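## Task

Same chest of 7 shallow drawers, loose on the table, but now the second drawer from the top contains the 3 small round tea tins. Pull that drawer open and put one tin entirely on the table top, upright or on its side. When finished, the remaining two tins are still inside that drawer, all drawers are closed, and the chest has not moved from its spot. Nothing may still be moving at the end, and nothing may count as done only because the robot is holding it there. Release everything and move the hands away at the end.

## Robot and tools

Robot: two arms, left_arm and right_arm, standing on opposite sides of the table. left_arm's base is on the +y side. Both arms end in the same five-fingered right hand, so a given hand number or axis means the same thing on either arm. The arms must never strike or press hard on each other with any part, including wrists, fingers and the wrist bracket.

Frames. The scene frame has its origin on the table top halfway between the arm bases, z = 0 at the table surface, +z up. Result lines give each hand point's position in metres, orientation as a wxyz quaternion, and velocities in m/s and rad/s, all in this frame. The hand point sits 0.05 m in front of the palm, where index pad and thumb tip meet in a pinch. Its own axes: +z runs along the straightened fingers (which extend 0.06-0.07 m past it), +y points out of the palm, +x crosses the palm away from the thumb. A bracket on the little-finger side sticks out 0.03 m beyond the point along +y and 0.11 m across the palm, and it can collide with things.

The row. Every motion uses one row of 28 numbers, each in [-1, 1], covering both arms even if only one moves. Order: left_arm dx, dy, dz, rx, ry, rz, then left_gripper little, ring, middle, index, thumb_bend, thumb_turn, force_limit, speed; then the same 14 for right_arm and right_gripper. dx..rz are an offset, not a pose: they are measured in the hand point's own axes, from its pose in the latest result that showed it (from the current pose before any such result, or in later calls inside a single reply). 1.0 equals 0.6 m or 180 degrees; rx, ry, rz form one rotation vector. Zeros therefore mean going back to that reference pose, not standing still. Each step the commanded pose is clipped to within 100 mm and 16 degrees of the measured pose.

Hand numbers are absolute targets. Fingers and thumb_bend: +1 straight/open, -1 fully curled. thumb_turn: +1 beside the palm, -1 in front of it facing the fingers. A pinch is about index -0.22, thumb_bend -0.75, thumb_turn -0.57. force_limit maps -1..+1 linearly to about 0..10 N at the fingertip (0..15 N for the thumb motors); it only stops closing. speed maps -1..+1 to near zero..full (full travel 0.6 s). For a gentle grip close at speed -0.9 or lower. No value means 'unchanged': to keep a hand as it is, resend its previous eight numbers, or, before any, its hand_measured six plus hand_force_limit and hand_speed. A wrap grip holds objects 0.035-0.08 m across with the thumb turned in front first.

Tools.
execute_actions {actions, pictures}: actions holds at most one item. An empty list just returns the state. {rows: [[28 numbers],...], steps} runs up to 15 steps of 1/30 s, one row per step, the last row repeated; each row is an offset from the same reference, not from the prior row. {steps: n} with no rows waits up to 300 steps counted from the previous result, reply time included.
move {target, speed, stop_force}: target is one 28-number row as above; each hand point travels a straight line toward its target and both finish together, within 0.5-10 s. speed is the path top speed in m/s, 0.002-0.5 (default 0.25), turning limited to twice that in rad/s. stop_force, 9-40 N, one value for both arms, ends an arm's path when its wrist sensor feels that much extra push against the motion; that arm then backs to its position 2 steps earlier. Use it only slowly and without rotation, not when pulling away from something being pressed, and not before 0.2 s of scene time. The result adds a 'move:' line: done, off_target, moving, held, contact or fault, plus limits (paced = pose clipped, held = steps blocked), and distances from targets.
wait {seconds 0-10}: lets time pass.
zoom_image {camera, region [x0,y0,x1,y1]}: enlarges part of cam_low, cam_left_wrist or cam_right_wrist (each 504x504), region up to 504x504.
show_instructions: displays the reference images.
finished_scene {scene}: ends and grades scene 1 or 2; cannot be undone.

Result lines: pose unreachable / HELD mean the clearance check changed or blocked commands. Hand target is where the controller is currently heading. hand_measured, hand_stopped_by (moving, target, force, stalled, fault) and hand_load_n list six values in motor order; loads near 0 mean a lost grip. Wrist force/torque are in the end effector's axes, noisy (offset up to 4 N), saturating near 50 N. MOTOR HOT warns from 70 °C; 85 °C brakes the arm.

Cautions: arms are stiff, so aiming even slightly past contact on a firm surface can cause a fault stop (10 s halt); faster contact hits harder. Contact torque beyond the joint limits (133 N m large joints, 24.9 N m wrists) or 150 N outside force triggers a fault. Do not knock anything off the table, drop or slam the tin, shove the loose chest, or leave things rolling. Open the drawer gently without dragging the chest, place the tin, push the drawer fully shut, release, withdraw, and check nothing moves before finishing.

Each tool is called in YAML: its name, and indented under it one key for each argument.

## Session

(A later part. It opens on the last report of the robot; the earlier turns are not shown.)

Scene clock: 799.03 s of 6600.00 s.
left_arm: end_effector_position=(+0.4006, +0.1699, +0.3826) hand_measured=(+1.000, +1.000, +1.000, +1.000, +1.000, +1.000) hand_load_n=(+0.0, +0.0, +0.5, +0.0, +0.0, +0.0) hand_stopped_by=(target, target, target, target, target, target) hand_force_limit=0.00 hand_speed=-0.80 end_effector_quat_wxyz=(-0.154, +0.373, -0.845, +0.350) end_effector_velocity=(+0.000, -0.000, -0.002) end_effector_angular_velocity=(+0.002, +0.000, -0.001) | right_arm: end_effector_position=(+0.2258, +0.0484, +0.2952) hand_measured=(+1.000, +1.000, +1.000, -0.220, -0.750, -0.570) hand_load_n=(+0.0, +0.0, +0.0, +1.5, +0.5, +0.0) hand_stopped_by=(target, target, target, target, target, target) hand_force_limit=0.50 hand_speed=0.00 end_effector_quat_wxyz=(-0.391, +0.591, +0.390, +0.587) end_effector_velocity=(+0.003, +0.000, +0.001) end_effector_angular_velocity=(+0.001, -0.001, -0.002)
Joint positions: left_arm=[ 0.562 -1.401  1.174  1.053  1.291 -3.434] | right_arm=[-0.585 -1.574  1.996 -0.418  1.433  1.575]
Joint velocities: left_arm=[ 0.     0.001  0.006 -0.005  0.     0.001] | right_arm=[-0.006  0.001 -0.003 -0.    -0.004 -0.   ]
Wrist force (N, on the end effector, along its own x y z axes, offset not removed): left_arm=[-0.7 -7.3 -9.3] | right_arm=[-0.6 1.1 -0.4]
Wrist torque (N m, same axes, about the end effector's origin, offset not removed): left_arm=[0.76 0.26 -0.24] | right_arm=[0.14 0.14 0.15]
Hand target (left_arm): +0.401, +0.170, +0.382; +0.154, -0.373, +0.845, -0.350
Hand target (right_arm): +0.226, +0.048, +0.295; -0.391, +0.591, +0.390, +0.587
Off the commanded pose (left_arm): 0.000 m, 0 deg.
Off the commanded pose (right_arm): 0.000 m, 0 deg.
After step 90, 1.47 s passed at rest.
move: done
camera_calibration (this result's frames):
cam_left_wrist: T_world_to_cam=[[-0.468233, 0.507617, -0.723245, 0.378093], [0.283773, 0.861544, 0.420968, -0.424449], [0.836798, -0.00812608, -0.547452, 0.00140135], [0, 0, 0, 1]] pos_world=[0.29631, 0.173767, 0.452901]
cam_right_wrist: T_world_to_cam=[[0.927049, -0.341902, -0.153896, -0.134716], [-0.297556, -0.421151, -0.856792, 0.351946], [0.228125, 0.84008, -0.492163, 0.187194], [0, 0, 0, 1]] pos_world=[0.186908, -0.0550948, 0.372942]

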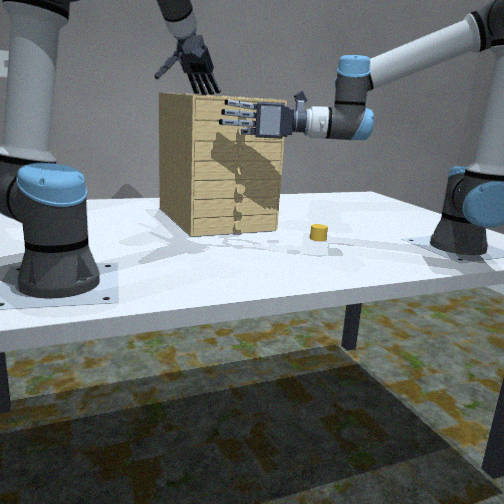

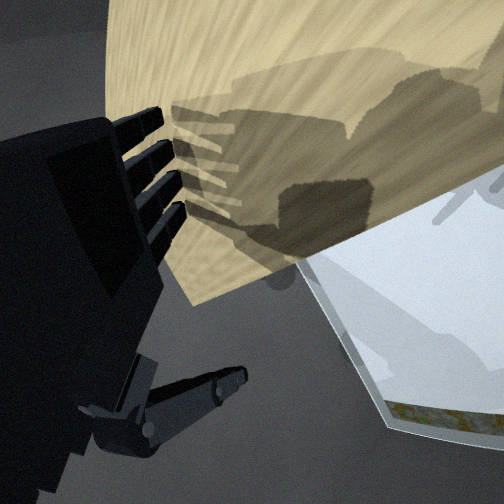

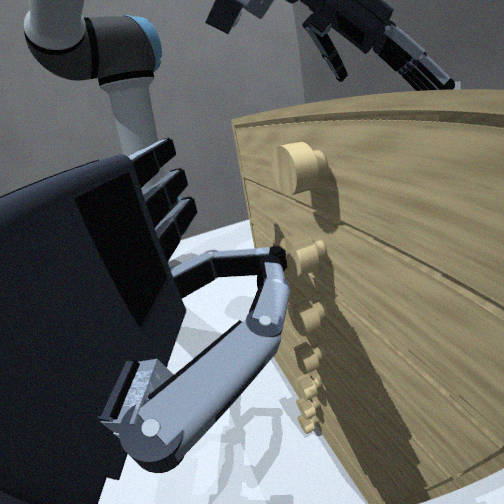

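move:
  target: [0,0,0,0,0,0,1,1,1,1,1,1,0,-0.8, 0,0.0332,0.0155,0,0,0,1,1,1,-0.22,-0.75,-0.57,0.5,0.0]
  speed: 0.004
  stop_force: 13

Scene clock: 807.03 s of 6600.00 s.
left_arm: end_effector_position=(+0.4006, +0.1699, +0.3826) hand_measured=(+1.000, +1.000, +1.000, +1.000, +1.000, +1.000) hand_load_n=(+0.0, +0.0, +1.0, +0.0, +0.0, +0.0) hand_stopped_by=(target, target, target, target, target, target) hand_force_limit=0.00 hand_speed=-0.80 end_effector_quat_wxyz=(-0.154, +0.373, -0.845, +0.350) end_effector_velocity=(-0.000, -0.000, +0.000) end_effector_angular_velocity=(+0.000, +0.000, -0.000) | right_arm: end_effector_position=(+0.2303, +0.0486, +0.2952) hand_measured=(+1.000, +1.000, +1.000, -0.220, -0.750, -0.570) hand_load_n=(+0.0, +0.0, +0.0, -1.5, +0.5, +0.0) hand_stopped_by=(target, target, target, target, target, target) hand_force_limit=0.50 hand_speed=0.00 end_effector_quat_wxyz=(-0.392, +0.591, +0.390, +0.587) end_effector_velocity=(-0.002, +0.000, +0.000) end_effector_angular_velocity=(+0.001, +0.000, -0.001)
Joint positions: left_arm=[ 0.562 -1.401  1.174  1.053  1.291 -3.434] | right_arm=[-0.595 -1.572  1.994 -0.418  1.423  1.575]
Joint velocities: left_arm=[-0.     0.    -0.001  0.001  0.     0.   ] | right_arm=[ 0.005 -0.    -0.001  0.     0.005  0.   ]
Wrist force (N, on the end effector, along its own x y z axes, offset not removed): left_arm=[0.7 -6.9 -9.3] | right_arm=[2.6 -11.8 -9.3]
Wrist torque (N m, same axes, about the end effector's origin, offset not removed): left_arm=[1.04 -0.02 -0.20] | right_arm=[0.00 -0.01 0.10]
Hand target (left_arm): +0.401, +0.170, +0.383; +0.154, -0.373, +0.845, -0.350
Hand target (right_arm): +0.230, +0.049, +0.295; -0.391, +0.591, +0.390, +0.587
Off the commanded pose (left_arm): 0.000 m, 0 deg.
Off the commanded pose (right_arm): 0.018 m, 0 deg.
After step 90, 3.57 s passed at rest.
move: contact (right_arm)
camera_calibration (this result's frames):
cam_left_wrist: T_world_to_cam=[[-0.468229, 0.507605, -0.723255, 0.378078], [0.283759, 0.861551, 0.420963, -0.424409], [0.836805, -0.00812266, -0.547441, 0.00137147], [0, 0, 0, 1]] pos_world=[0.296309, 0.173747, 0.452859]
cam_right_wrist: T_world_to_cam=[[0.927138, -0.341655, -0.153905, -0.138811], [-0.297463, -0.421267, -0.856767, 0.3533], [0.227884, 0.840123, -0.492202, 0.186025], [0, 0, 0, 1]] pos_world=[0.191399, -0.0548762, 0.372894]

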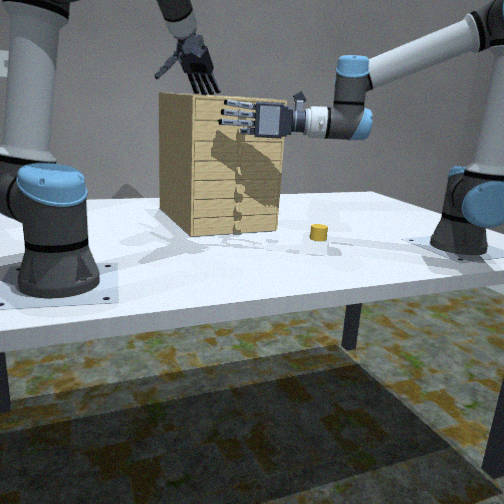

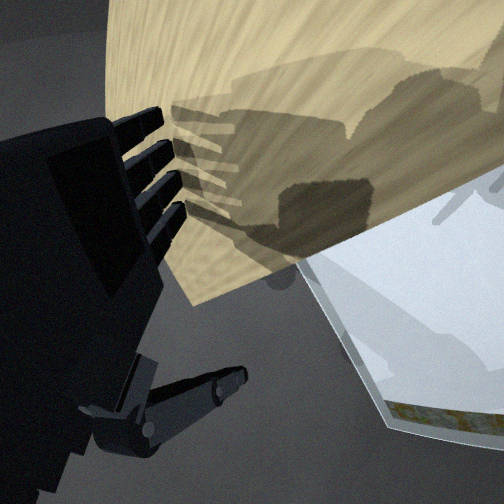

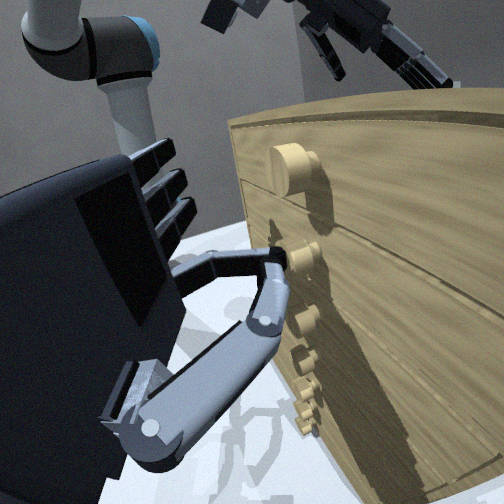

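zoom_image:
  camera: "cam_low"
  region: [180, 85, 300, 175]

zoom_image:
  camera: "cam_right_wrist"
  region: [220, 100, 504, 400]

Region (180, 85, 300, 175) of cam_low's 504x504 image, scaled by 4.200, with more detail than that image has; it fills the top 378 rows of this view, and the rest is white.

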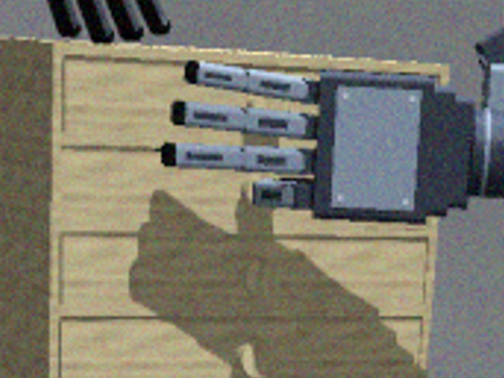

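Region (220, 100, 504, 400) of cam_right_wrist's 504x504 image, scaled by 1.680, with more detail than that image has; it fills the left 477 columns of this view, and the rest is white.

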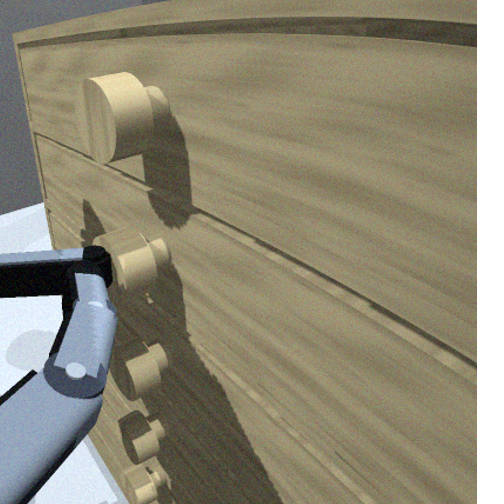

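move:
  target: [0,0,0,0,0,0,1,1,1,1,1,1,0,-0.8, 0,0.0151,0.007,0,0,0,1,1,1,-0.22,-0.75,-0.57,0.5,0.0]
  speed: 0.0025
  stop_force: 10

Scene clock: 819.03 s of 6600.00 s.
left_arm: end_effector_position=(+0.4006, +0.1699, +0.3826) hand_measured=(+1.000, +1.000, +1.000, +1.000, +1.000, +1.000) hand_load_n=(+0.0, +0.0, +1.0, +0.0, +0.0, +0.0) hand_stopped_by=(target, target, target, target, target, target) hand_force_limit=0.00 hand_speed=-0.80 end_effector_quat_wxyz=(-0.154, +0.373, -0.845, +0.350) end_effector_velocity=(+0.000, -0.001, -0.001) end_effector_angular_velocity=(+0.001, -0.000, -0.000) | right_arm: end_effector_position=(+0.2307, +0.0486, +0.2951) hand_measured=(+1.000, +1.000, +1.000, -0.220, -0.750, -0.570) hand_load_n=(+0.0, +0.0, +0.0, -2.0, +0.0, +0.0) hand_stopped_by=(target, target, target, target, target, target) hand_force_limit=0.50 hand_speed=0.00 end_effector_quat_wxyz=(-0.392, +0.591, +0.390, +0.587) end_effector_velocity=(+0.000, +0.000, +0.001) end_effector_angular_velocity=(+0.002, -0.001, -0.002)
Joint positions: left_arm=[ 0.562 -1.401  1.174  1.053  1.291 -3.434] | right_arm=[-0.596 -1.572  1.994 -0.418  1.421  1.575]
Joint velocities: left_arm=[-0.     0.002 -0.    -0.001 -0.001  0.   ] | right_arm=[ 0.001 -0.    -0.002  0.     0.003 -0.   ]
Wrist force (N, on the end effector, along its own x y z axes, offset not removed): left_arm=[-0.4 -7.5 -8.5] | right_arm=[2.7 -16.4 -17.5]
Wrist torque (N m, same axes, about the end effector's origin, offset not removed): left_arm=[0.77 0.10 -0.31] | right_arm=[0.58 0.12 0.17]
Hand target (left_arm): +0.401, +0.170, +0.383; +0.154, -0.373, +0.845, -0.350
Hand target (right_arm): +0.231, +0.049, +0.295; -0.392, +0.591, +0.390, +0.587
Off the commanded pose (left_arm): 0.000 m, 0 deg.
Off the commanded pose (right_arm): 0.010 m, 0 deg.
After step 90, 8.37 s passed at rest.
move: contact (right_arm)
camera_calibration (this result's frames):
cam_left_wrist: T_world_to_cam=[[-0.468236, 0.507623, -0.723239, 0.378089], [0.283776, 0.861541, 0.420973, -0.424449], [0.836796, -0.00812317, -0.547455, 0.00140037], [0, 0, 0, 1]] pos_world=[0.296311, 0.173765, 0.452897]
cam_right_wrist: T_world_to_cam=[[0.92723, -0.341397, -0.153926, -0.13922], [-0.29738, -0.42141, -0.856726, 0.353353], [0.227618, 0.840156, -0.492268, 0.185989], [0, 0, 0, 1]] pos_world=[0.191835, -0.0548824, 0.372854]

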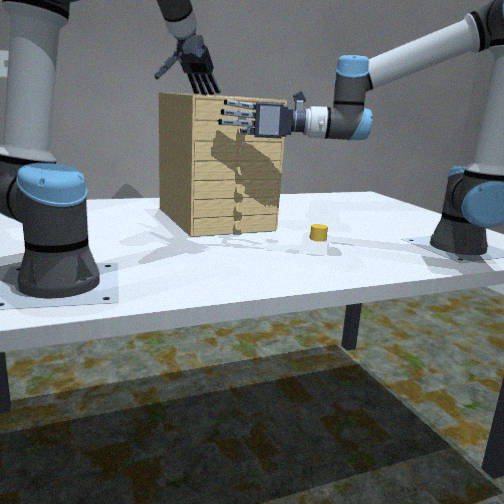

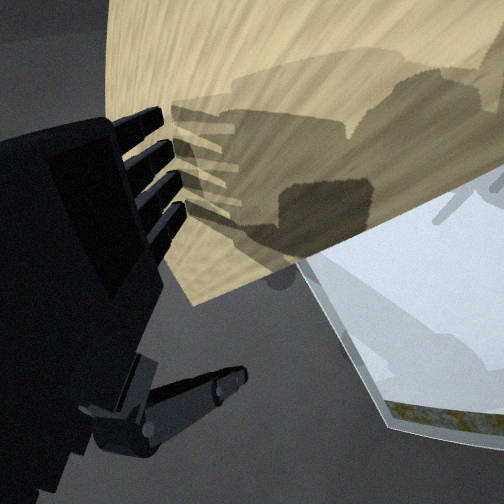

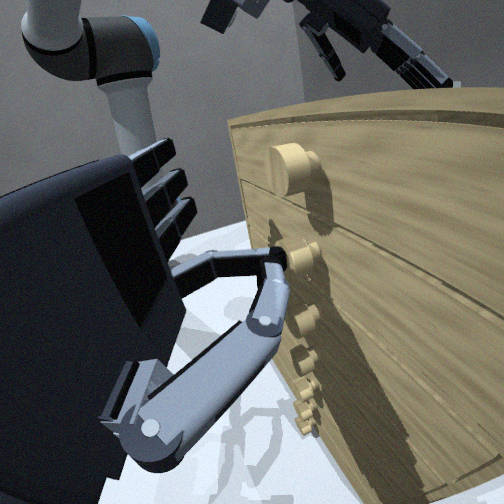

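move:
  target: [0,0,0,0,0,0,1,1,1,1,1,1,0,-0.8, 0,-0.0151,-0.007,0,0,0,1,1,1,-0.22,-0.75,-0.57,0.5,0.0]
  speed: 0.03

move:
  target: [0,0,0,0,0,0,1,1,1,1,1,1,0,-0.8, -0.088,0,0,0,0,0,1,1,1,-0.22,-0.75,-0.57,0.5,0.0]
  speed: 0.06

Scene clock: 829.57 s of 6600.00 s.
left_arm: end_effector_position=(+0.4006, +0.1699, +0.3826) hand_measured=(+1.000, +1.000, +1.000, +1.000, +1.000, +1.000) hand_load_n=(+0.0, +0.0, +1.0, +0.0, +0.0, +0.0) hand_stopped_by=(target, target, target, target, target, target) hand_force_limit=0.00 hand_speed=-0.80 end_effector_quat_wxyz=(-0.154, +0.373, -0.845, +0.350) end_effector_velocity=(+0.000, -0.000, -0.001) end_effector_angular_velocity=(+0.001, +0.000, +0.000) | right_arm: end_effector_position=(+0.2209, +0.0482, +0.2952) hand_measured=(+1.000, +1.000, +1.000, -0.220, -0.750, -0.570) hand_load_n=(+0.0, +0.0, +0.0, +1.5, +0.5, +0.0) hand_stopped_by=(target, target, target, target, target, target) hand_force_limit=0.50 hand_speed=0.00 end_effector_quat_wxyz=(-0.392, +0.591, +0.390, +0.587) end_effector_velocity=(-0.002, +0.001, +0.001) end_effector_angular_velocity=(+0.002, +0.000, +0.000)
Joint positions: left_arm=[ 0.562 -1.401  1.174  1.053  1.291 -3.434] | right_arm=[-0.573 -1.577  1.999 -0.418  1.444  1.575]
Joint velocities: left_arm=[ 0.     0.001 -0.     0.    -0.     0.   ] | right_arm=[ 0.006 -0.    -0.    -0.001  0.006  0.001]
Wrist force (N, on the end effector, along its own x y z axes, offset not removed): left_arm=[-1.0 -6.3 -10.6] | right_arm=[0.1 -0.5 -3.0]
Wrist torque (N m, same axes, about the end effector's origin, offset not removed): left_arm=[1.05 0.32 -0.22] | right_arm=[0.26 0.21 0.23]
Hand target (left_arm): +0.401, +0.170, +0.383; +0.154, -0.373, +0.845, -0.350
Hand target (right_arm): +0.221, +0.048, +0.295; -0.392, +0.591, +0.390, +0.587
Off the commanded pose (left_arm): 0.000 m, 0 deg.
Off the commanded pose (right_arm): 0.000 m, 0 deg.
After step 90, 6.77 s passed at rest.
move: done
camera_calibration (this result's frames):
cam_left_wrist: T_world_to_cam=[[-0.468219, 0.507583, -0.723278, 0.378103], [0.283751, 0.861565, 0.420941, -0.424401], [0.836813, -0.00813851, -0.547428, 0.00137066], [0, 0, 0, 1]] pos_world=[0.296312, 0.173742, 0.452871]
cam_right_wrist: T_world_to_cam=[[0.927233, -0.341385, -0.153933, -0.13024], [-0.29738, -0.421407, -0.856727, 0.350361], [0.227606, 0.840162, -0.492263, 0.188533], [0, 0, 0, 1]] pos_world=[0.182042, -0.0552159, 0.372924]

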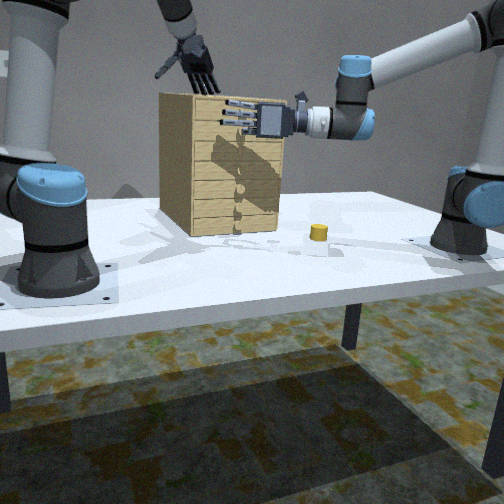

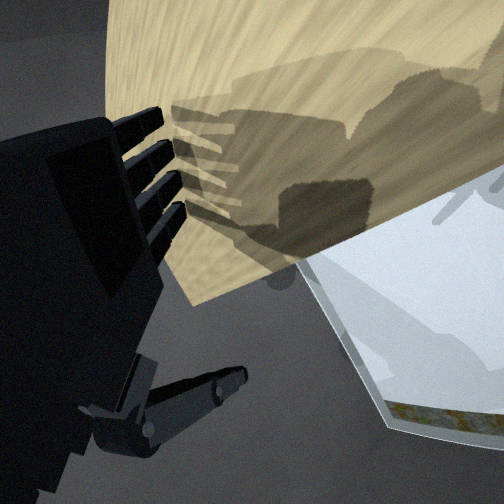

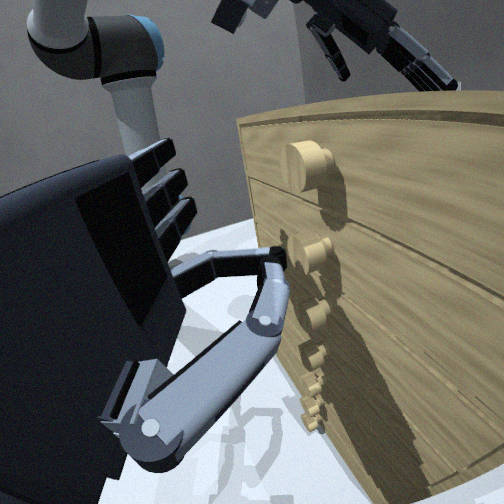

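Scene clock: 830.87 s of 6600.00 s.
left_arm: end_effector_position=(+0.4006, +0.1698, +0.3826) hand_measured=(+1.000, +1.000, +1.000, +1.000, +1.000, +1.000) hand_load_n=(+0.0, +0.0, +0.5, +0.0, +0.0, +0.0) hand_stopped_by=(target, target, target, target, target, target) hand_force_limit=0.00 hand_speed=-0.80 end_effector_quat_wxyz=(-0.154, +0.373, -0.845, +0.350) end_effector_velocity=(-0.000, +0.000, -0.000) end_effector_angular_velocity=(+0.000, -0.000, -0.001) | right_arm: end_effector_position=(+0.2206, +0.0482, +0.2426) hand_measured=(+1.000, +1.000, +1.000, -0.220, -0.750, -0.570) hand_load_n=(+0.0, +0.0, +0.0, +1.5, +0.5, +0.0) hand_stopped_by=(target, target, target, target, target, target) hand_force_limit=0.50 hand_speed=0.00 end_effector_quat_wxyz=(-0.392, +0.591, +0.390, +0.587) end_effector_velocity=(-0.000, +0.001, -0.000) end_effector_angular_velocity=(+0.004, -0.001, +0.002)
Joint positions: left_arm=[ 0.562 -1.401  1.174  1.053  1.291 -3.434] | right_arm=[-0.572 -1.511  2.083 -0.569  1.445  1.575]
Joint velocities: left_arm=[ 0.    -0.     0.001 -0.     0.001  0.001] | right_arm=[ 0.001  0.003  0.    -0.008 -0.     0.001]
Wrist force (N, on the end effector, along its own x y z axes, offset not removed): left_arm=[0.3 -5.8 -9.4] | right_arm=[-0.4 1.3 -3.3]
Wrist torque (N m, same axes, about the end effector's origin, offset not removed): left_arm=[0.95 0.13 -0.15] | right_arm=[0.34 0.04 0.22]
Hand target (left_arm): +0.401, +0.170, +0.383; +0.154, -0.373, +0.845, -0.350
Hand target (right_arm): +0.221, +0.048, +0.242; -0.392, +0.591, +0.390, +0.587
Off the commanded pose (left_arm): 0.000 m, 0 deg.
Off the commanded pose (right_arm): 0.000 m, 0 deg.
move: done
camera_calibration (this result's frames):
cam_left_wrist: T_world_to_cam=[[-0.468213, 0.507571, -0.72329, 0.378115], [0.283749, 0.861571, 0.420929, -0.424397], [0.836817, -0.00814778, -0.547422, 0.00137125], [0, 0, 0, 1]] pos_world=[0.296313, 0.17374, 0.452878]
cam_right_wrist: T_world_to_cam=[[0.92723, -0.341391, -0.153938, -0.138038], [-0.297397, -0.421438, -0.856706, 0.305157], [0.227596, 0.840144, -0.492299, 0.162727], [0, 0, 0, 1]] pos_world=[0.181709, -0.0552342, 0.32029]

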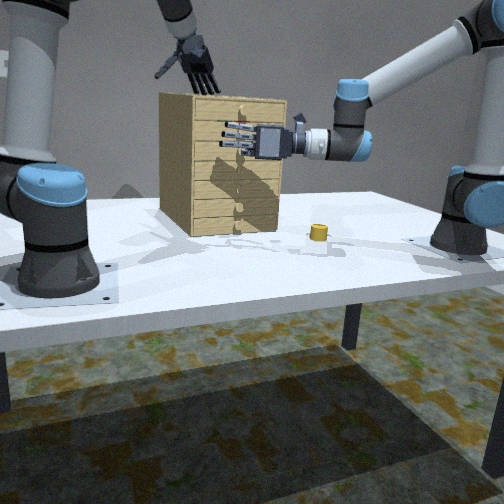

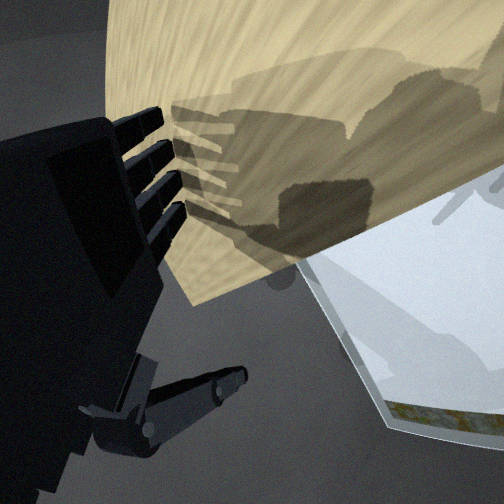

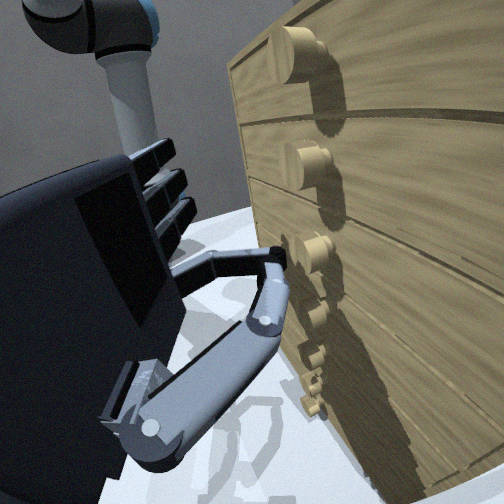

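move:
  target: [0,0,0,0,0,0,1,1,1,1,1,1,0,-0.8, 0,0.0302,0.0141,0,0,0,1,1,1,-0.22,-0.75,-0.57,0.5,0.0]
  speed: 0.005
  stop_force: 13

Scene clock: 839.63 s of 6600.00 s.
left_arm: end_effector_position=(+0.4006, +0.1699, +0.3826) hand_measured=(+1.000, +1.000, +1.000, +1.000, +1.000, +1.000) hand_load_n=(+0.0, +0.0, +1.0, +0.0, +0.0, +0.0) hand_stopped_by=(target, target, target, target, target, target) hand_force_limit=0.00 hand_speed=-0.80 end_effector_quat_wxyz=(-0.154, +0.373, -0.845, +0.350) end_effector_velocity=(-0.000, +0.000, +0.000) end_effector_angular_velocity=(+0.001, +0.000, -0.000) | right_arm: end_effector_position=(+0.2315, +0.0487, +0.2424) hand_measured=(+1.000, +1.000, +1.000, -0.220, -0.750, -0.570) hand_load_n=(+0.0, +0.0, +0.0, -0.5, +0.0, +0.0) hand_stopped_by=(target, target, target, target, target, target) hand_force_limit=0.50 hand_speed=0.00 end_effector_quat_wxyz=(-0.392, +0.591, +0.390, +0.587) end_effector_velocity=(-0.002, +0.000, -0.000) end_effector_angular_velocity=(+0.000, +0.001, -0.000)
Joint positions: left_arm=[ 0.562 -1.401  1.174  1.053  1.291 -3.434] | right_arm=[-0.598 -1.505  2.077 -0.569  1.419  1.575]
Joint velocities: left_arm=[-0.    -0.    -0.     0.002  0.     0.   ] | right_arm=[ 0.006  0.     0.    -0.     0.006  0.001]
Wrist force (N, on the end effector, along its own x y z axes, offset not removed): left_arm=[-0.3 -7.5 -8.5] | right_arm=[2.6 -14.9 -8.4]
Wrist torque (N m, same axes, about the end effector's origin, offset not removed): left_arm=[0.76 0.10 -0.29] | right_arm=[0.11 -0.17 0.28]
Hand target (left_arm): +0.401, +0.170, +0.383; +0.154, -0.373, +0.845, -0.350
Hand target (right_arm): +0.231, +0.049, +0.242; -0.392, +0.591, +0.390, +0.587
Off the commanded pose (left_arm): 0.000 m, 0 deg.
Off the commanded pose (right_arm): 0.009 m, 0 deg.
After step 90, 3.20 s passed at rest.
move: contact (right_arm)
camera_calibration (this result's frames):
cam_left_wrist: T_world_to_cam=[[-0.468219, 0.507583, -0.723278, 0.378102], [0.283752, 0.861565, 0.420941, -0.424401], [0.836813, -0.0081385, -0.547428, 0.00137088], [0, 0, 0, 1]] pos_world=[0.296312, 0.173742, 0.452871]
cam_right_wrist: T_world_to_cam=[[0.927335, -0.341102, -0.153948, -0.148056], [-0.297286, -0.421574, -0.856678, 0.30841], [0.227314, 0.840193, -0.492345, 0.15981], [0, 0, 0, 1]] pos_world=[0.192656, -0.0547561, 0.320097]

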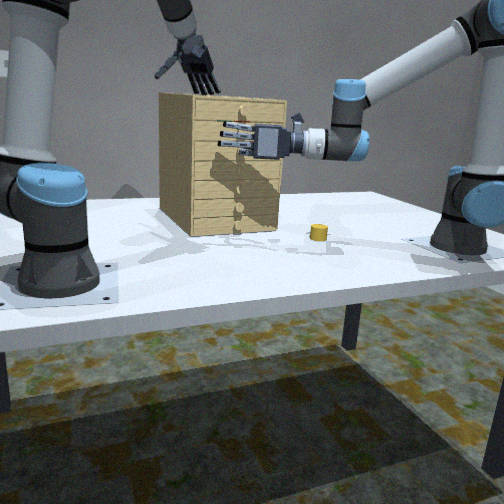

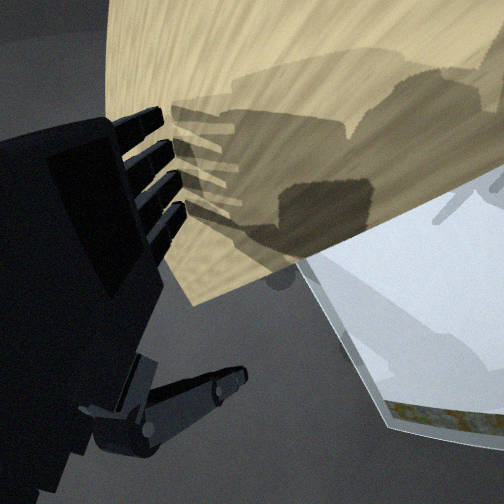

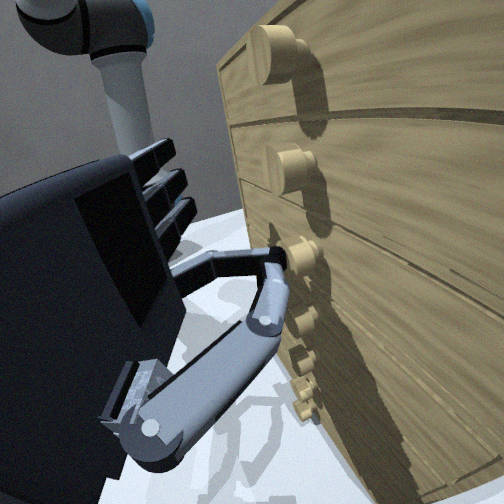

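execute_actions:
  actions:
    - {"rows": [[0,0,0,0,0,0,1,1,1,1,1,1,0,-0.8, 0,-0.012,-0.0056,0,0,0,1,1,1,-0.22,-0.75,-0.57,0.5,0.0]], "steps": 10}
  pictures: false

move:
  target: [0,0,0,0,0,0,1,1,1,1,1,1,0,-0.8, 0.0948,-0.02,-0.25,0,0,0,1,1,1,-0.22,-0.75,-0.57,0.5,0.0]
  speed: 0.15

Scene clock: 852.90 s of 6600.00 s.
left_arm: end_effector_position=(+0.4006, +0.1698, +0.3826) hand_measured=(+1.000, +1.000, +1.000, +1.000, +1.000, +1.000) hand_load_n=(+0.0, +0.0, +0.5, +0.0, +0.0, +0.0) hand_stopped_by=(target, target, target, target, target, target) hand_force_limit=0.00 hand_speed=-0.80 end_effector_quat_wxyz=(-0.154, +0.373, -0.845, +0.350) end_effector_velocity=(-0.000, +0.000, -0.000) end_effector_angular_velocity=(+0.001, +0.001, +0.001) | right_arm: end_effector_position=(+0.2240, +0.0484, +0.2424) hand_measured=(+1.000, +1.000, +1.000, -0.220, -0.750, -0.570) hand_load_n=(+0.0, +0.0, +0.0, +1.5, +0.5, +0.0) hand_stopped_by=(target, target, target, target, target, target) hand_force_limit=0.50 hand_speed=0.00 end_effector_quat_wxyz=(-0.392, +0.591, +0.390, +0.587) end_effector_velocity=(-0.006, +0.000, -0.000) end_effector_angular_velocity=(+0.000, -0.001, +0.001)
Joint positions: left_arm=[ 0.562 -1.401  1.174  1.053  1.291 -3.434] | right_arm=[-0.581 -1.509  2.081 -0.569  1.436  1.575]
Joint velocities: left_arm=[-0.     0.    -0.     0.001 -0.    -0.001] | right_arm=[ 0.013 -0.002  0.003 -0.001  0.012 -0.   ]
Wrist force (N, on the end effector, along its own x y z axes, offset not removed): left_arm=[0.5 -6.7 -9.6] | right_arm=[1.0 1.1 -2.5]
Wrist torque (N m, same axes, about the end effector's origin, offset not removed): left_arm=[0.98 0.12 -0.15] | right_arm=[0.43 -0.17 0.37]
Hand target (left_arm): +0.401, +0.170, +0.383; +0.154, -0.373, +0.845, -0.350
Hand target (right_arm): +0.224, +0.048, +0.242; -0.392, +0.591, +0.390, +0.587
Off the commanded pose (left_arm): 0.000 m, 0 deg.
Off the commanded pose (right_arm): 0.001 m, 0 deg.
Steps of this call (steps 1 to 90: nothing new was sent; then 9.93 s passed at rest; steps 91 to 100: all 10 steps of this action). Readings (end_effector_position | what the end effector reports):
91: left_arm (+0.4006, +0.1698, +0.3826) | right_arm (+0.2310, +0.0487, +0.2424) | left_arm hand_measured=(+1.000, +1.000, +1.000, +1.000, +1.000, +1.000) hand_load_n=(+0.0, +0.0, +1.0, +0.0, +0.0, +0.0) hand_stopped_by=(target, target, target, target, target, target) hand_force_limit=0.00 hand_speed=-0.80 | right_arm hand_measured=(+1.000, +1.000, +1.000, -0.220, -0.750, -0.570) hand_load_n=(+0.0, +0.0, +0.0, +0.0, +0.0, +0.0) hand_stopped_by=(target, target, target, target, target, target) hand_force_limit=0.50 hand_speed=0.00
92: left_arm (+0.4006, +0.1698, +0.3826) | right_arm (+0.2298, +0.0486, +0.2424) | left_arm hand_measured=(+1.000, +1.000, +1.000, +1.000, +1.000, +1.000) hand_load_n=(+0.0, +0.0, +1.0, +0.0, +0.0, +0.0) hand_stopped_by=(target, target, target, target, target, target) hand_force_limit=0.00 hand_speed=-0.80 | right_arm hand_measured=(+1.000, +1.000, +1.000, -0.220, -0.750, -0.570) hand_load_n=(+0.0, +0.0, +0.0, +0.5, +0.0, +0.0) hand_stopped_by=(target, target, target, target, target, target) hand_force_limit=0.50 hand_speed=0.00
94: left_arm (+0.4006, +0.1698, +0.3826) | right_arm (+0.2270, +0.0485, +0.2424) | left_arm hand_measured=(+1.000, +1.000, +1.000, +1.000, +1.000, +1.000) hand_load_n=(+0.0, +0.0, +0.5, +0.0, +0.0, +0.0) hand_stopped_by=(target, target, target, target, target, target) hand_force_limit=0.00 hand_speed=-0.80 | right_arm hand_measured=(+1.000, +1.000, +1.000, -0.220, -0.750, -0.570) hand_load_n=(+0.0, +0.0, +0.0, +1.5, +0.5, +0.0) hand_stopped_by=(target, target, target, target, target, target) hand_force_limit=0.50 hand_speed=0.00
98: left_arm (+0.4006, +0.1698, +0.3826) | right_arm (+0.2245, +0.0484, +0.2424) | left_arm hand_measured=(+1.000, +1.000, +1.000, +1.000, +1.000, +1.000) hand_load_n=(+0.0, +0.0, +0.5, +0.0, +0.0, +0.0) hand_stopped_by=(target, target, target, target, target, target) hand_force_limit=0.00 hand_speed=-0.80 | right_arm hand_measured=(+1.000, +1.000, +1.000, -0.220, -0.750, -0.570) hand_load_n=(+0.0, +0.0, +0.0, +1.5, +0.5, +0.0) hand_stopped_by=(target, target, target, target, target, target) hand_force_limit=0.50 hand_speed=0.00
100: the state above

Scene clock: 854.73 s of 6600.00 s.
left_arm: end_effector_position=(+0.4006, +0.1698, +0.3826) hand_measured=(+1.000, +1.000, +1.000, +1.000, +1.000, +1.000) hand_load_n=(+0.0, +0.0, +0.5, +0.0, +0.0, +0.0) hand_stopped_by=(target, target, target, target, target, target) hand_force_limit=0.00 hand_speed=-0.80 end_effector_quat_wxyz=(-0.154, +0.373, -0.845, +0.350) end_effector_velocity=(+0.000, -0.000, +0.000) end_effector_angular_velocity=(-0.001, -0.000, +0.001) | right_arm: end_effector_position=(+0.1546, -0.0849, +0.3000) hand_measured=(+1.000, +1.000, +1.000, -0.220, -0.750, -0.570) hand_load_n=(+0.0, +0.0, +0.0, +1.5, +0.5, +0.0) hand_stopped_by=(target, target, target, target, target, target) hand_force_limit=0.50 hand_speed=0.00 end_effector_quat_wxyz=(-0.392, +0.591, +0.390, +0.587) end_effector_velocity=(-0.001, -0.002, +0.002) end_effector_angular_velocity=(+0.002, -0.001, +0.001)
Joint positions: left_arm=[ 0.562 -1.401  1.174  1.053  1.291 -3.434] | right_arm=[-0.62  -1.99   2.298 -0.304  1.397  1.575]
Joint velocities: left_arm=[-0.    -0.     0.    -0.001 -0.001 -0.   ] | right_arm=[-0.002 -0.009  0.001  0.006 -0.003  0.   ]
Wrist force (N, on the end effector, along its own x y z axes, offset not removed): left_arm=[1.1 -6.5 -8.8] | right_arm=[3.7 2.3 -2.4]
Wrist torque (N m, same axes, about the end effector's origin, offset not removed): left_arm=[0.86 -0.15 -0.25] | right_arm=[0.26 -0.46 0.48]
Hand target (left_arm): +0.401, +0.170, +0.383; +0.154, -0.373, +0.845, -0.350
Hand target (right_arm): +0.155, -0.085, +0.300; -0.392, +0.591, +0.390, +0.587
Off the commanded pose (left_arm): 0.000 m, 0 deg.
Off the commanded pose (right_arm): 0.000 m, 0 deg.
move: done
camera_calibration (this result's frames):
cam_left_wrist: T_world_to_cam=[[-0.468213, 0.507571, -0.72329, 0.378115], [0.283749, 0.861571, 0.420929, -0.424397], [0.836817, -0.0081477, -0.547422, 0.00137119], [0, 0, 0, 1]] pos_world=[0.296313, 0.173739, 0.452878]
cam_right_wrist: T_world_to_cam=[[0.927334, -0.341157, -0.153832, -0.113513], [-0.297207, -0.42157, -0.856707, 0.278601], [0.22742, 0.840173, -0.49233, 0.317925], [0, 0, 0, 1]] pos_world=[0.115765, -0.188388, 0.377741]

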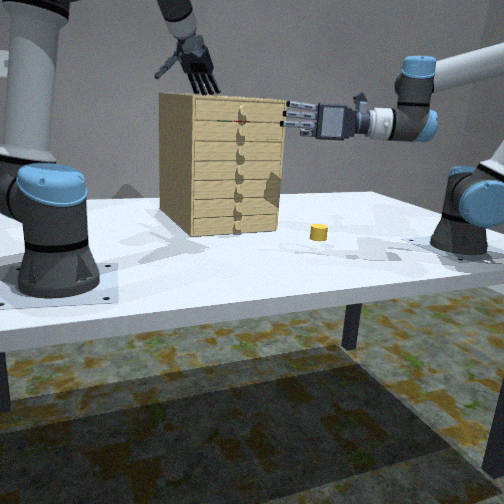

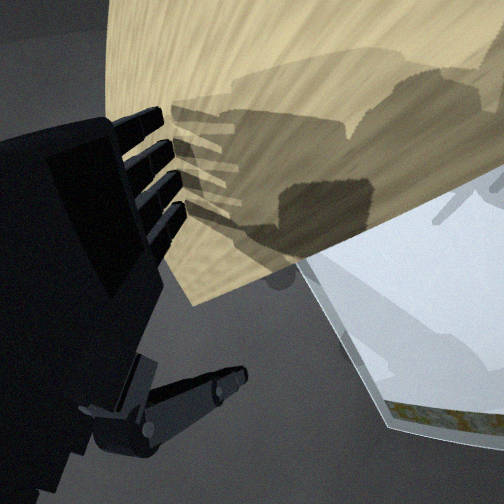

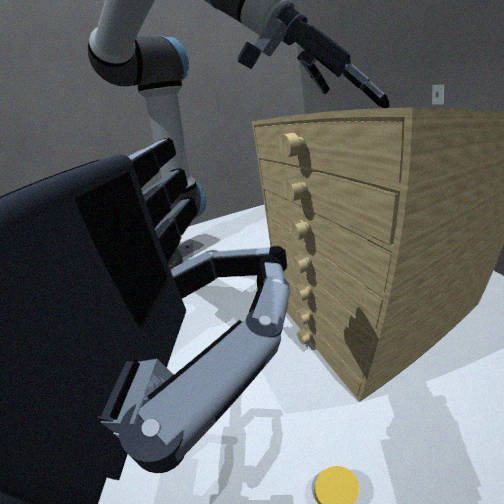

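zoom_image:
  camera: "cam_right_wrist"
  region: [240, 100, 420, 300]

zoom_image:
  camera: "cam_low"
  region: [180, 85, 300, 175]

Region (240, 100, 420, 300) of cam_right_wrist's 504x504 image, scaled by 2.520, with more detail than that image has; it fills the left 454 columns of this view, and the rest is white.

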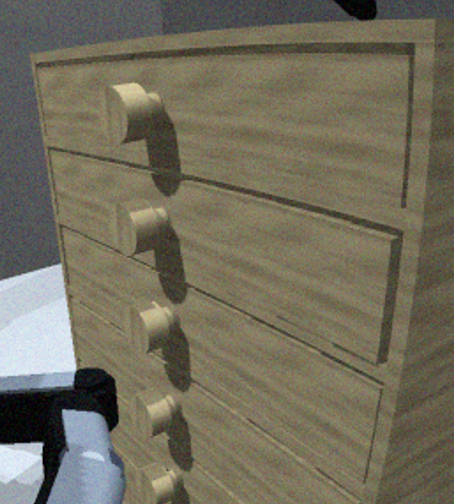

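Region (180, 85, 300, 175) of cam_low's 504x504 image, scaled by 4.200, with more detail than that image has; it fills the top 378 rows of this view, and the rest is white.

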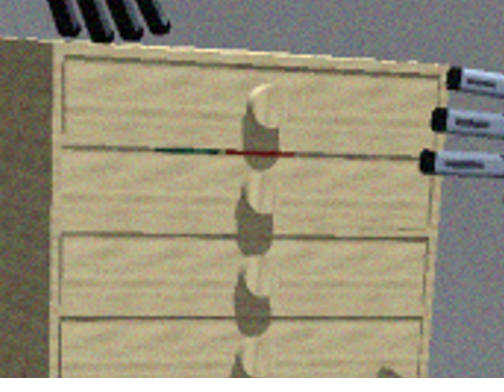

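move:
  target: [0,0,0,0,0,0,1,1,1,1,1,1,0,-0.8, -0.0117,0.1067,0.1045,0,0,0,1,1,1,-0.22,-0.75,-0.57,0.5,0.0]
  speed: 0.08

Scene clock: 877.03 s of 6600.00 s.
left_arm: end_effector_position=(+0.4006, +0.1698, +0.3826) hand_measured=(+1.000, +1.000, +1.000, +1.000, +1.000, +1.000) hand_load_n=(+0.0, +0.0, +0.5, +0.0, +0.0, +0.0) hand_stopped_by=(target, target, target, target, target, target) hand_force_limit=0.00 hand_speed=-0.80 end_effector_quat_wxyz=(-0.154, +0.373, -0.845, +0.350) end_effector_velocity=(+0.000, +0.000, +0.000) end_effector_angular_velocity=(+0.000, -0.000, +0.001) | right_arm: end_effector_position=(+0.2378, -0.0522, +0.2924) hand_measured=(+1.000, +1.000, +1.000, -0.220, -0.750, -0.570) hand_load_n=(+0.0, +0.0, +0.0, +1.5, +0.5, +0.0) hand_stopped_by=(target, target, target, target, target, target) hand_force_limit=0.50 hand_speed=0.00 end_effector_quat_wxyz=(-0.392, +0.591, +0.390, +0.587) end_effector_velocity=(+0.003, +0.000, -0.001) end_effector_angular_velocity=(-0.000, +0.001, -0.002)
Joint positions: left_arm=[ 0.562 -1.401  1.174  1.053  1.291 -3.434] | right_arm=[-0.818 -1.835  2.224 -0.385  1.199  1.574]
Joint velocities: left_arm=[ 0.     0.    -0.001  0.001 -0.001 -0.001] | right_arm=[-0.005  0.004 -0.002 -0.002 -0.002  0.001]
Wrist force (N, on the end effector, along its own x y z axes, offset not removed): left_arm=[-0.5 -5.8 -8.8] | right_arm=[4.0 2.7 -2.8]
Wrist torque (N m, same axes, about the end effector's origin, offset not removed): left_arm=[0.94 0.13 -0.13] | right_arm=[0.49 -0.37 0.43]
Hand target (left_arm): +0.401, +0.170, +0.383; +0.154, -0.373, +0.845, -0.350
Hand target (right_arm): +0.238, -0.052, +0.292; -0.392, +0.591, +0.390, +0.587
Off the commanded pose (left_arm): 0.000 m, 0 deg.
Off the commanded pose (right_arm): 0.000 m, 0 deg.
After step 90, 17.73 s passed at rest.
move: done
camera_calibration (this result's frames):
cam_left_wrist: T_world_to_cam=[[-0.468213, 0.507571, -0.72329, 0.378115], [0.283749, 0.861571, 0.420929, -0.424397], [0.836817, -0.00814775, -0.547422, 0.00137103], [0, 0, 0, 1]] pos_world=[0.296313, 0.173739, 0.452878]
cam_right_wrist: T_world_to_cam=[[0.927337, -0.341183, -0.153754, -0.180718], [-0.297161, -0.421613, -0.856702, 0.310552], [0.227467, 0.840141, -0.492363, 0.267719], [0, 0, 0, 1]] pos_world=[0.198973, -0.155647, 0.370079]

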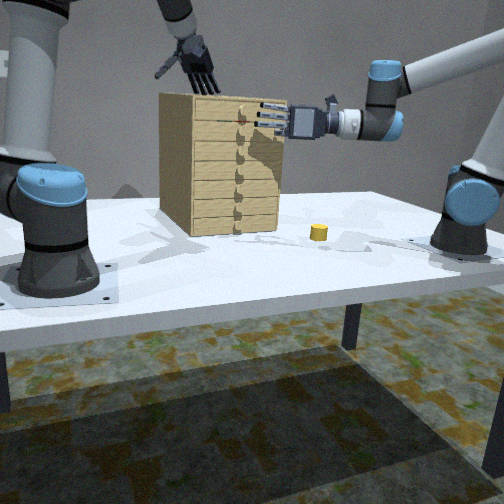

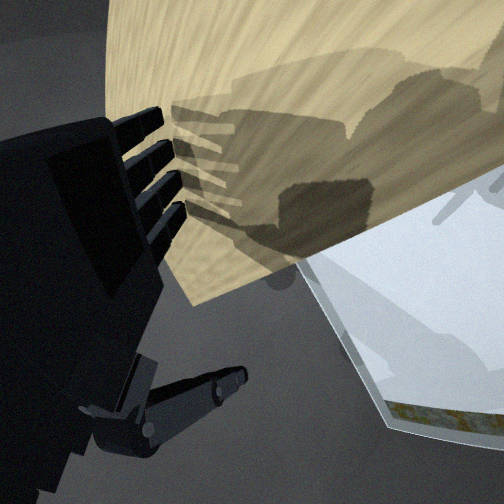

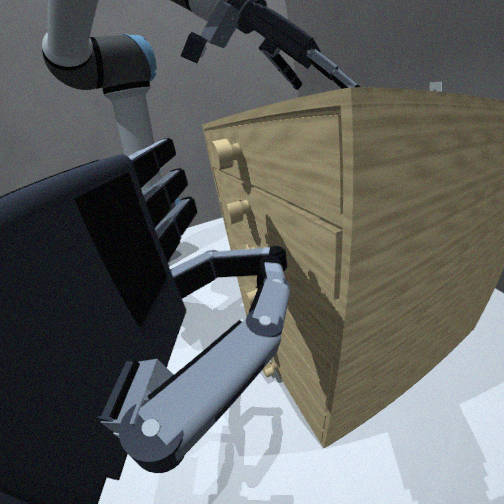

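zoom_image:
  camera: "cam_right_wrist"
  region: [250, 90, 400, 330]

Region (250, 90, 400, 330) of cam_right_wrist's 504x504 image, scaled by 2.100, with more detail than that image has; it fills the left 315 columns of this view, and the rest is white.

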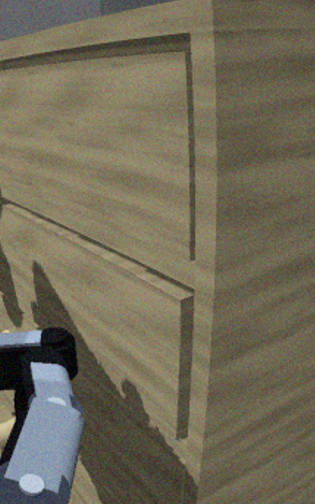

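move:
  target: [0,0,0,0,0,0,1,1,1,1,1,1,0,-0.8, 0,0.0378,0.0176,0,0,0,1,1,1,-0.22,-0.75,-0.57,0.5,0.0]
  speed: 0.005
  stop_force: 14

Scene clock: 888.43 s of 6600.00 s.
left_arm: end_effector_position=(+0.4006, +0.1698, +0.3826) hand_measured=(+1.000, +1.000, +1.000, +1.000, +1.000, +1.000) hand_load_n=(+0.0, +0.0, +1.0, +0.0, +0.0, +0.0) hand_stopped_by=(target, target, target, target, target, target) hand_force_limit=0.00 hand_speed=-0.80 end_effector_quat_wxyz=(-0.154, +0.373, -0.845, +0.350) end_effector_velocity=(-0.000, +0.000, +0.000) end_effector_angular_velocity=(+0.000, +0.000, -0.001) | right_arm: end_effector_position=(+0.2564, -0.0514, +0.2923) hand_measured=(+1.000, +1.000, +1.000, -0.220, -0.750, -0.570) hand_load_n=(+0.0, +0.0, +0.0, -1.5, +0.0, +0.0) hand_stopped_by=(target, target, target, target, target, target) hand_force_limit=0.50 hand_speed=0.00 end_effector_quat_wxyz=(-0.392, +0.591, +0.391, +0.587) end_effector_velocity=(-0.001, -0.000, +0.001) end_effector_angular_velocity=(+0.001, -0.002, -0.003)
Joint positions: left_arm=[ 0.562 -1.401  1.174  1.053  1.291 -3.434] | right_arm=[-0.868 -1.815  2.21  -0.391  1.149  1.573]
Joint velocities: left_arm=[-0.    -0.001 -0.     0.001  0.001  0.001] | right_arm=[ 0.005 -0.002 -0.     0.001  0.008 -0.001]
Wrist force (N, on the end effector, along its own x y z axes, offset not removed): left_arm=[0.0 -6.1 -9.1] | right_arm=[2.6 -12.9 -15.6]
Wrist torque (N m, same axes, about the end effector's origin, offset not removed): left_arm=[0.96 0.00 -0.10] | right_arm=[0.68 0.06 0.41]
Hand target (left_arm): +0.401, +0.170, +0.383; +0.154, -0.373, +0.845, -0.350
Hand target (right_arm): +0.256, -0.051, +0.292; -0.392, +0.591, +0.391, +0.587
Off the commanded pose (left_arm): 0.000 m, 0 deg.
Off the commanded pose (right_arm): 0.006 m, 0 deg.
After step 90, 4.33 s passed at rest.
move: contact (right_arm)
camera_calibration (this result's frames):
cam_left_wrist: T_world_to_cam=[[-0.468213, 0.507571, -0.72329, 0.378115], [0.283748, 0.861572, 0.420929, -0.424397], [0.836817, -0.00814754, -0.547422, 0.00137101], [0, 0, 0, 1]] pos_world=[0.296313, 0.17374, 0.452878]
cam_right_wrist: T_world_to_cam=[[0.927443, -0.340911, -0.153719, -0.197743], [-0.296999, -0.421678, -0.856726, 0.316279], [0.227247, 0.840219, -0.492333, 0.262836], [0, 0, 0, 1]] pos_world=[0.217602, -0.154884, 0.36997]

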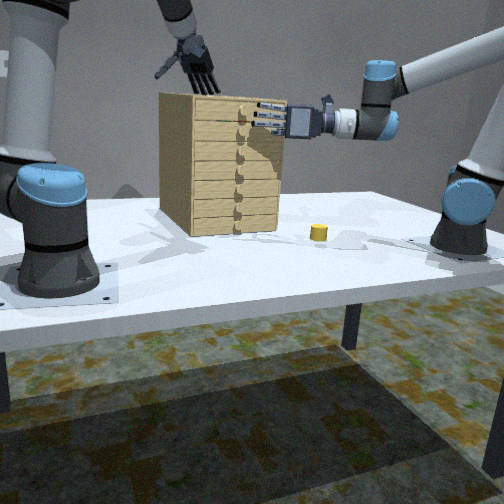

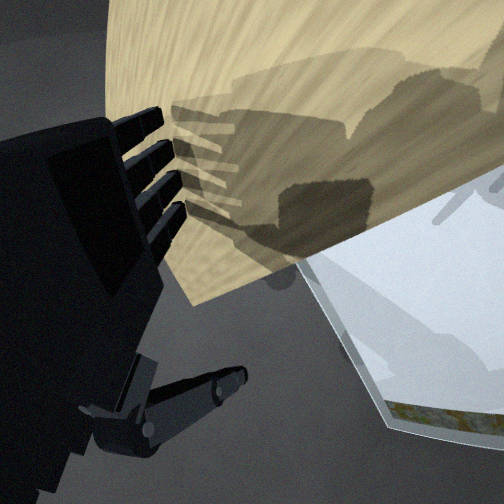

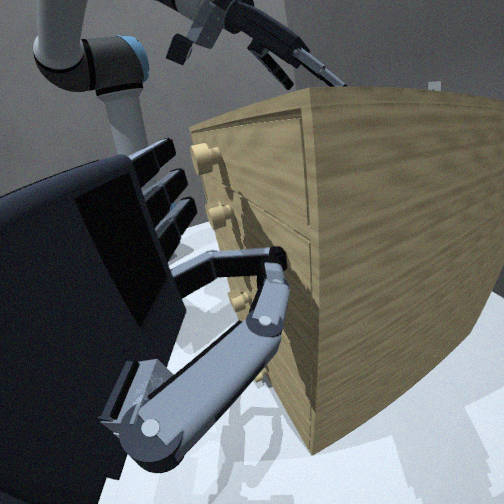

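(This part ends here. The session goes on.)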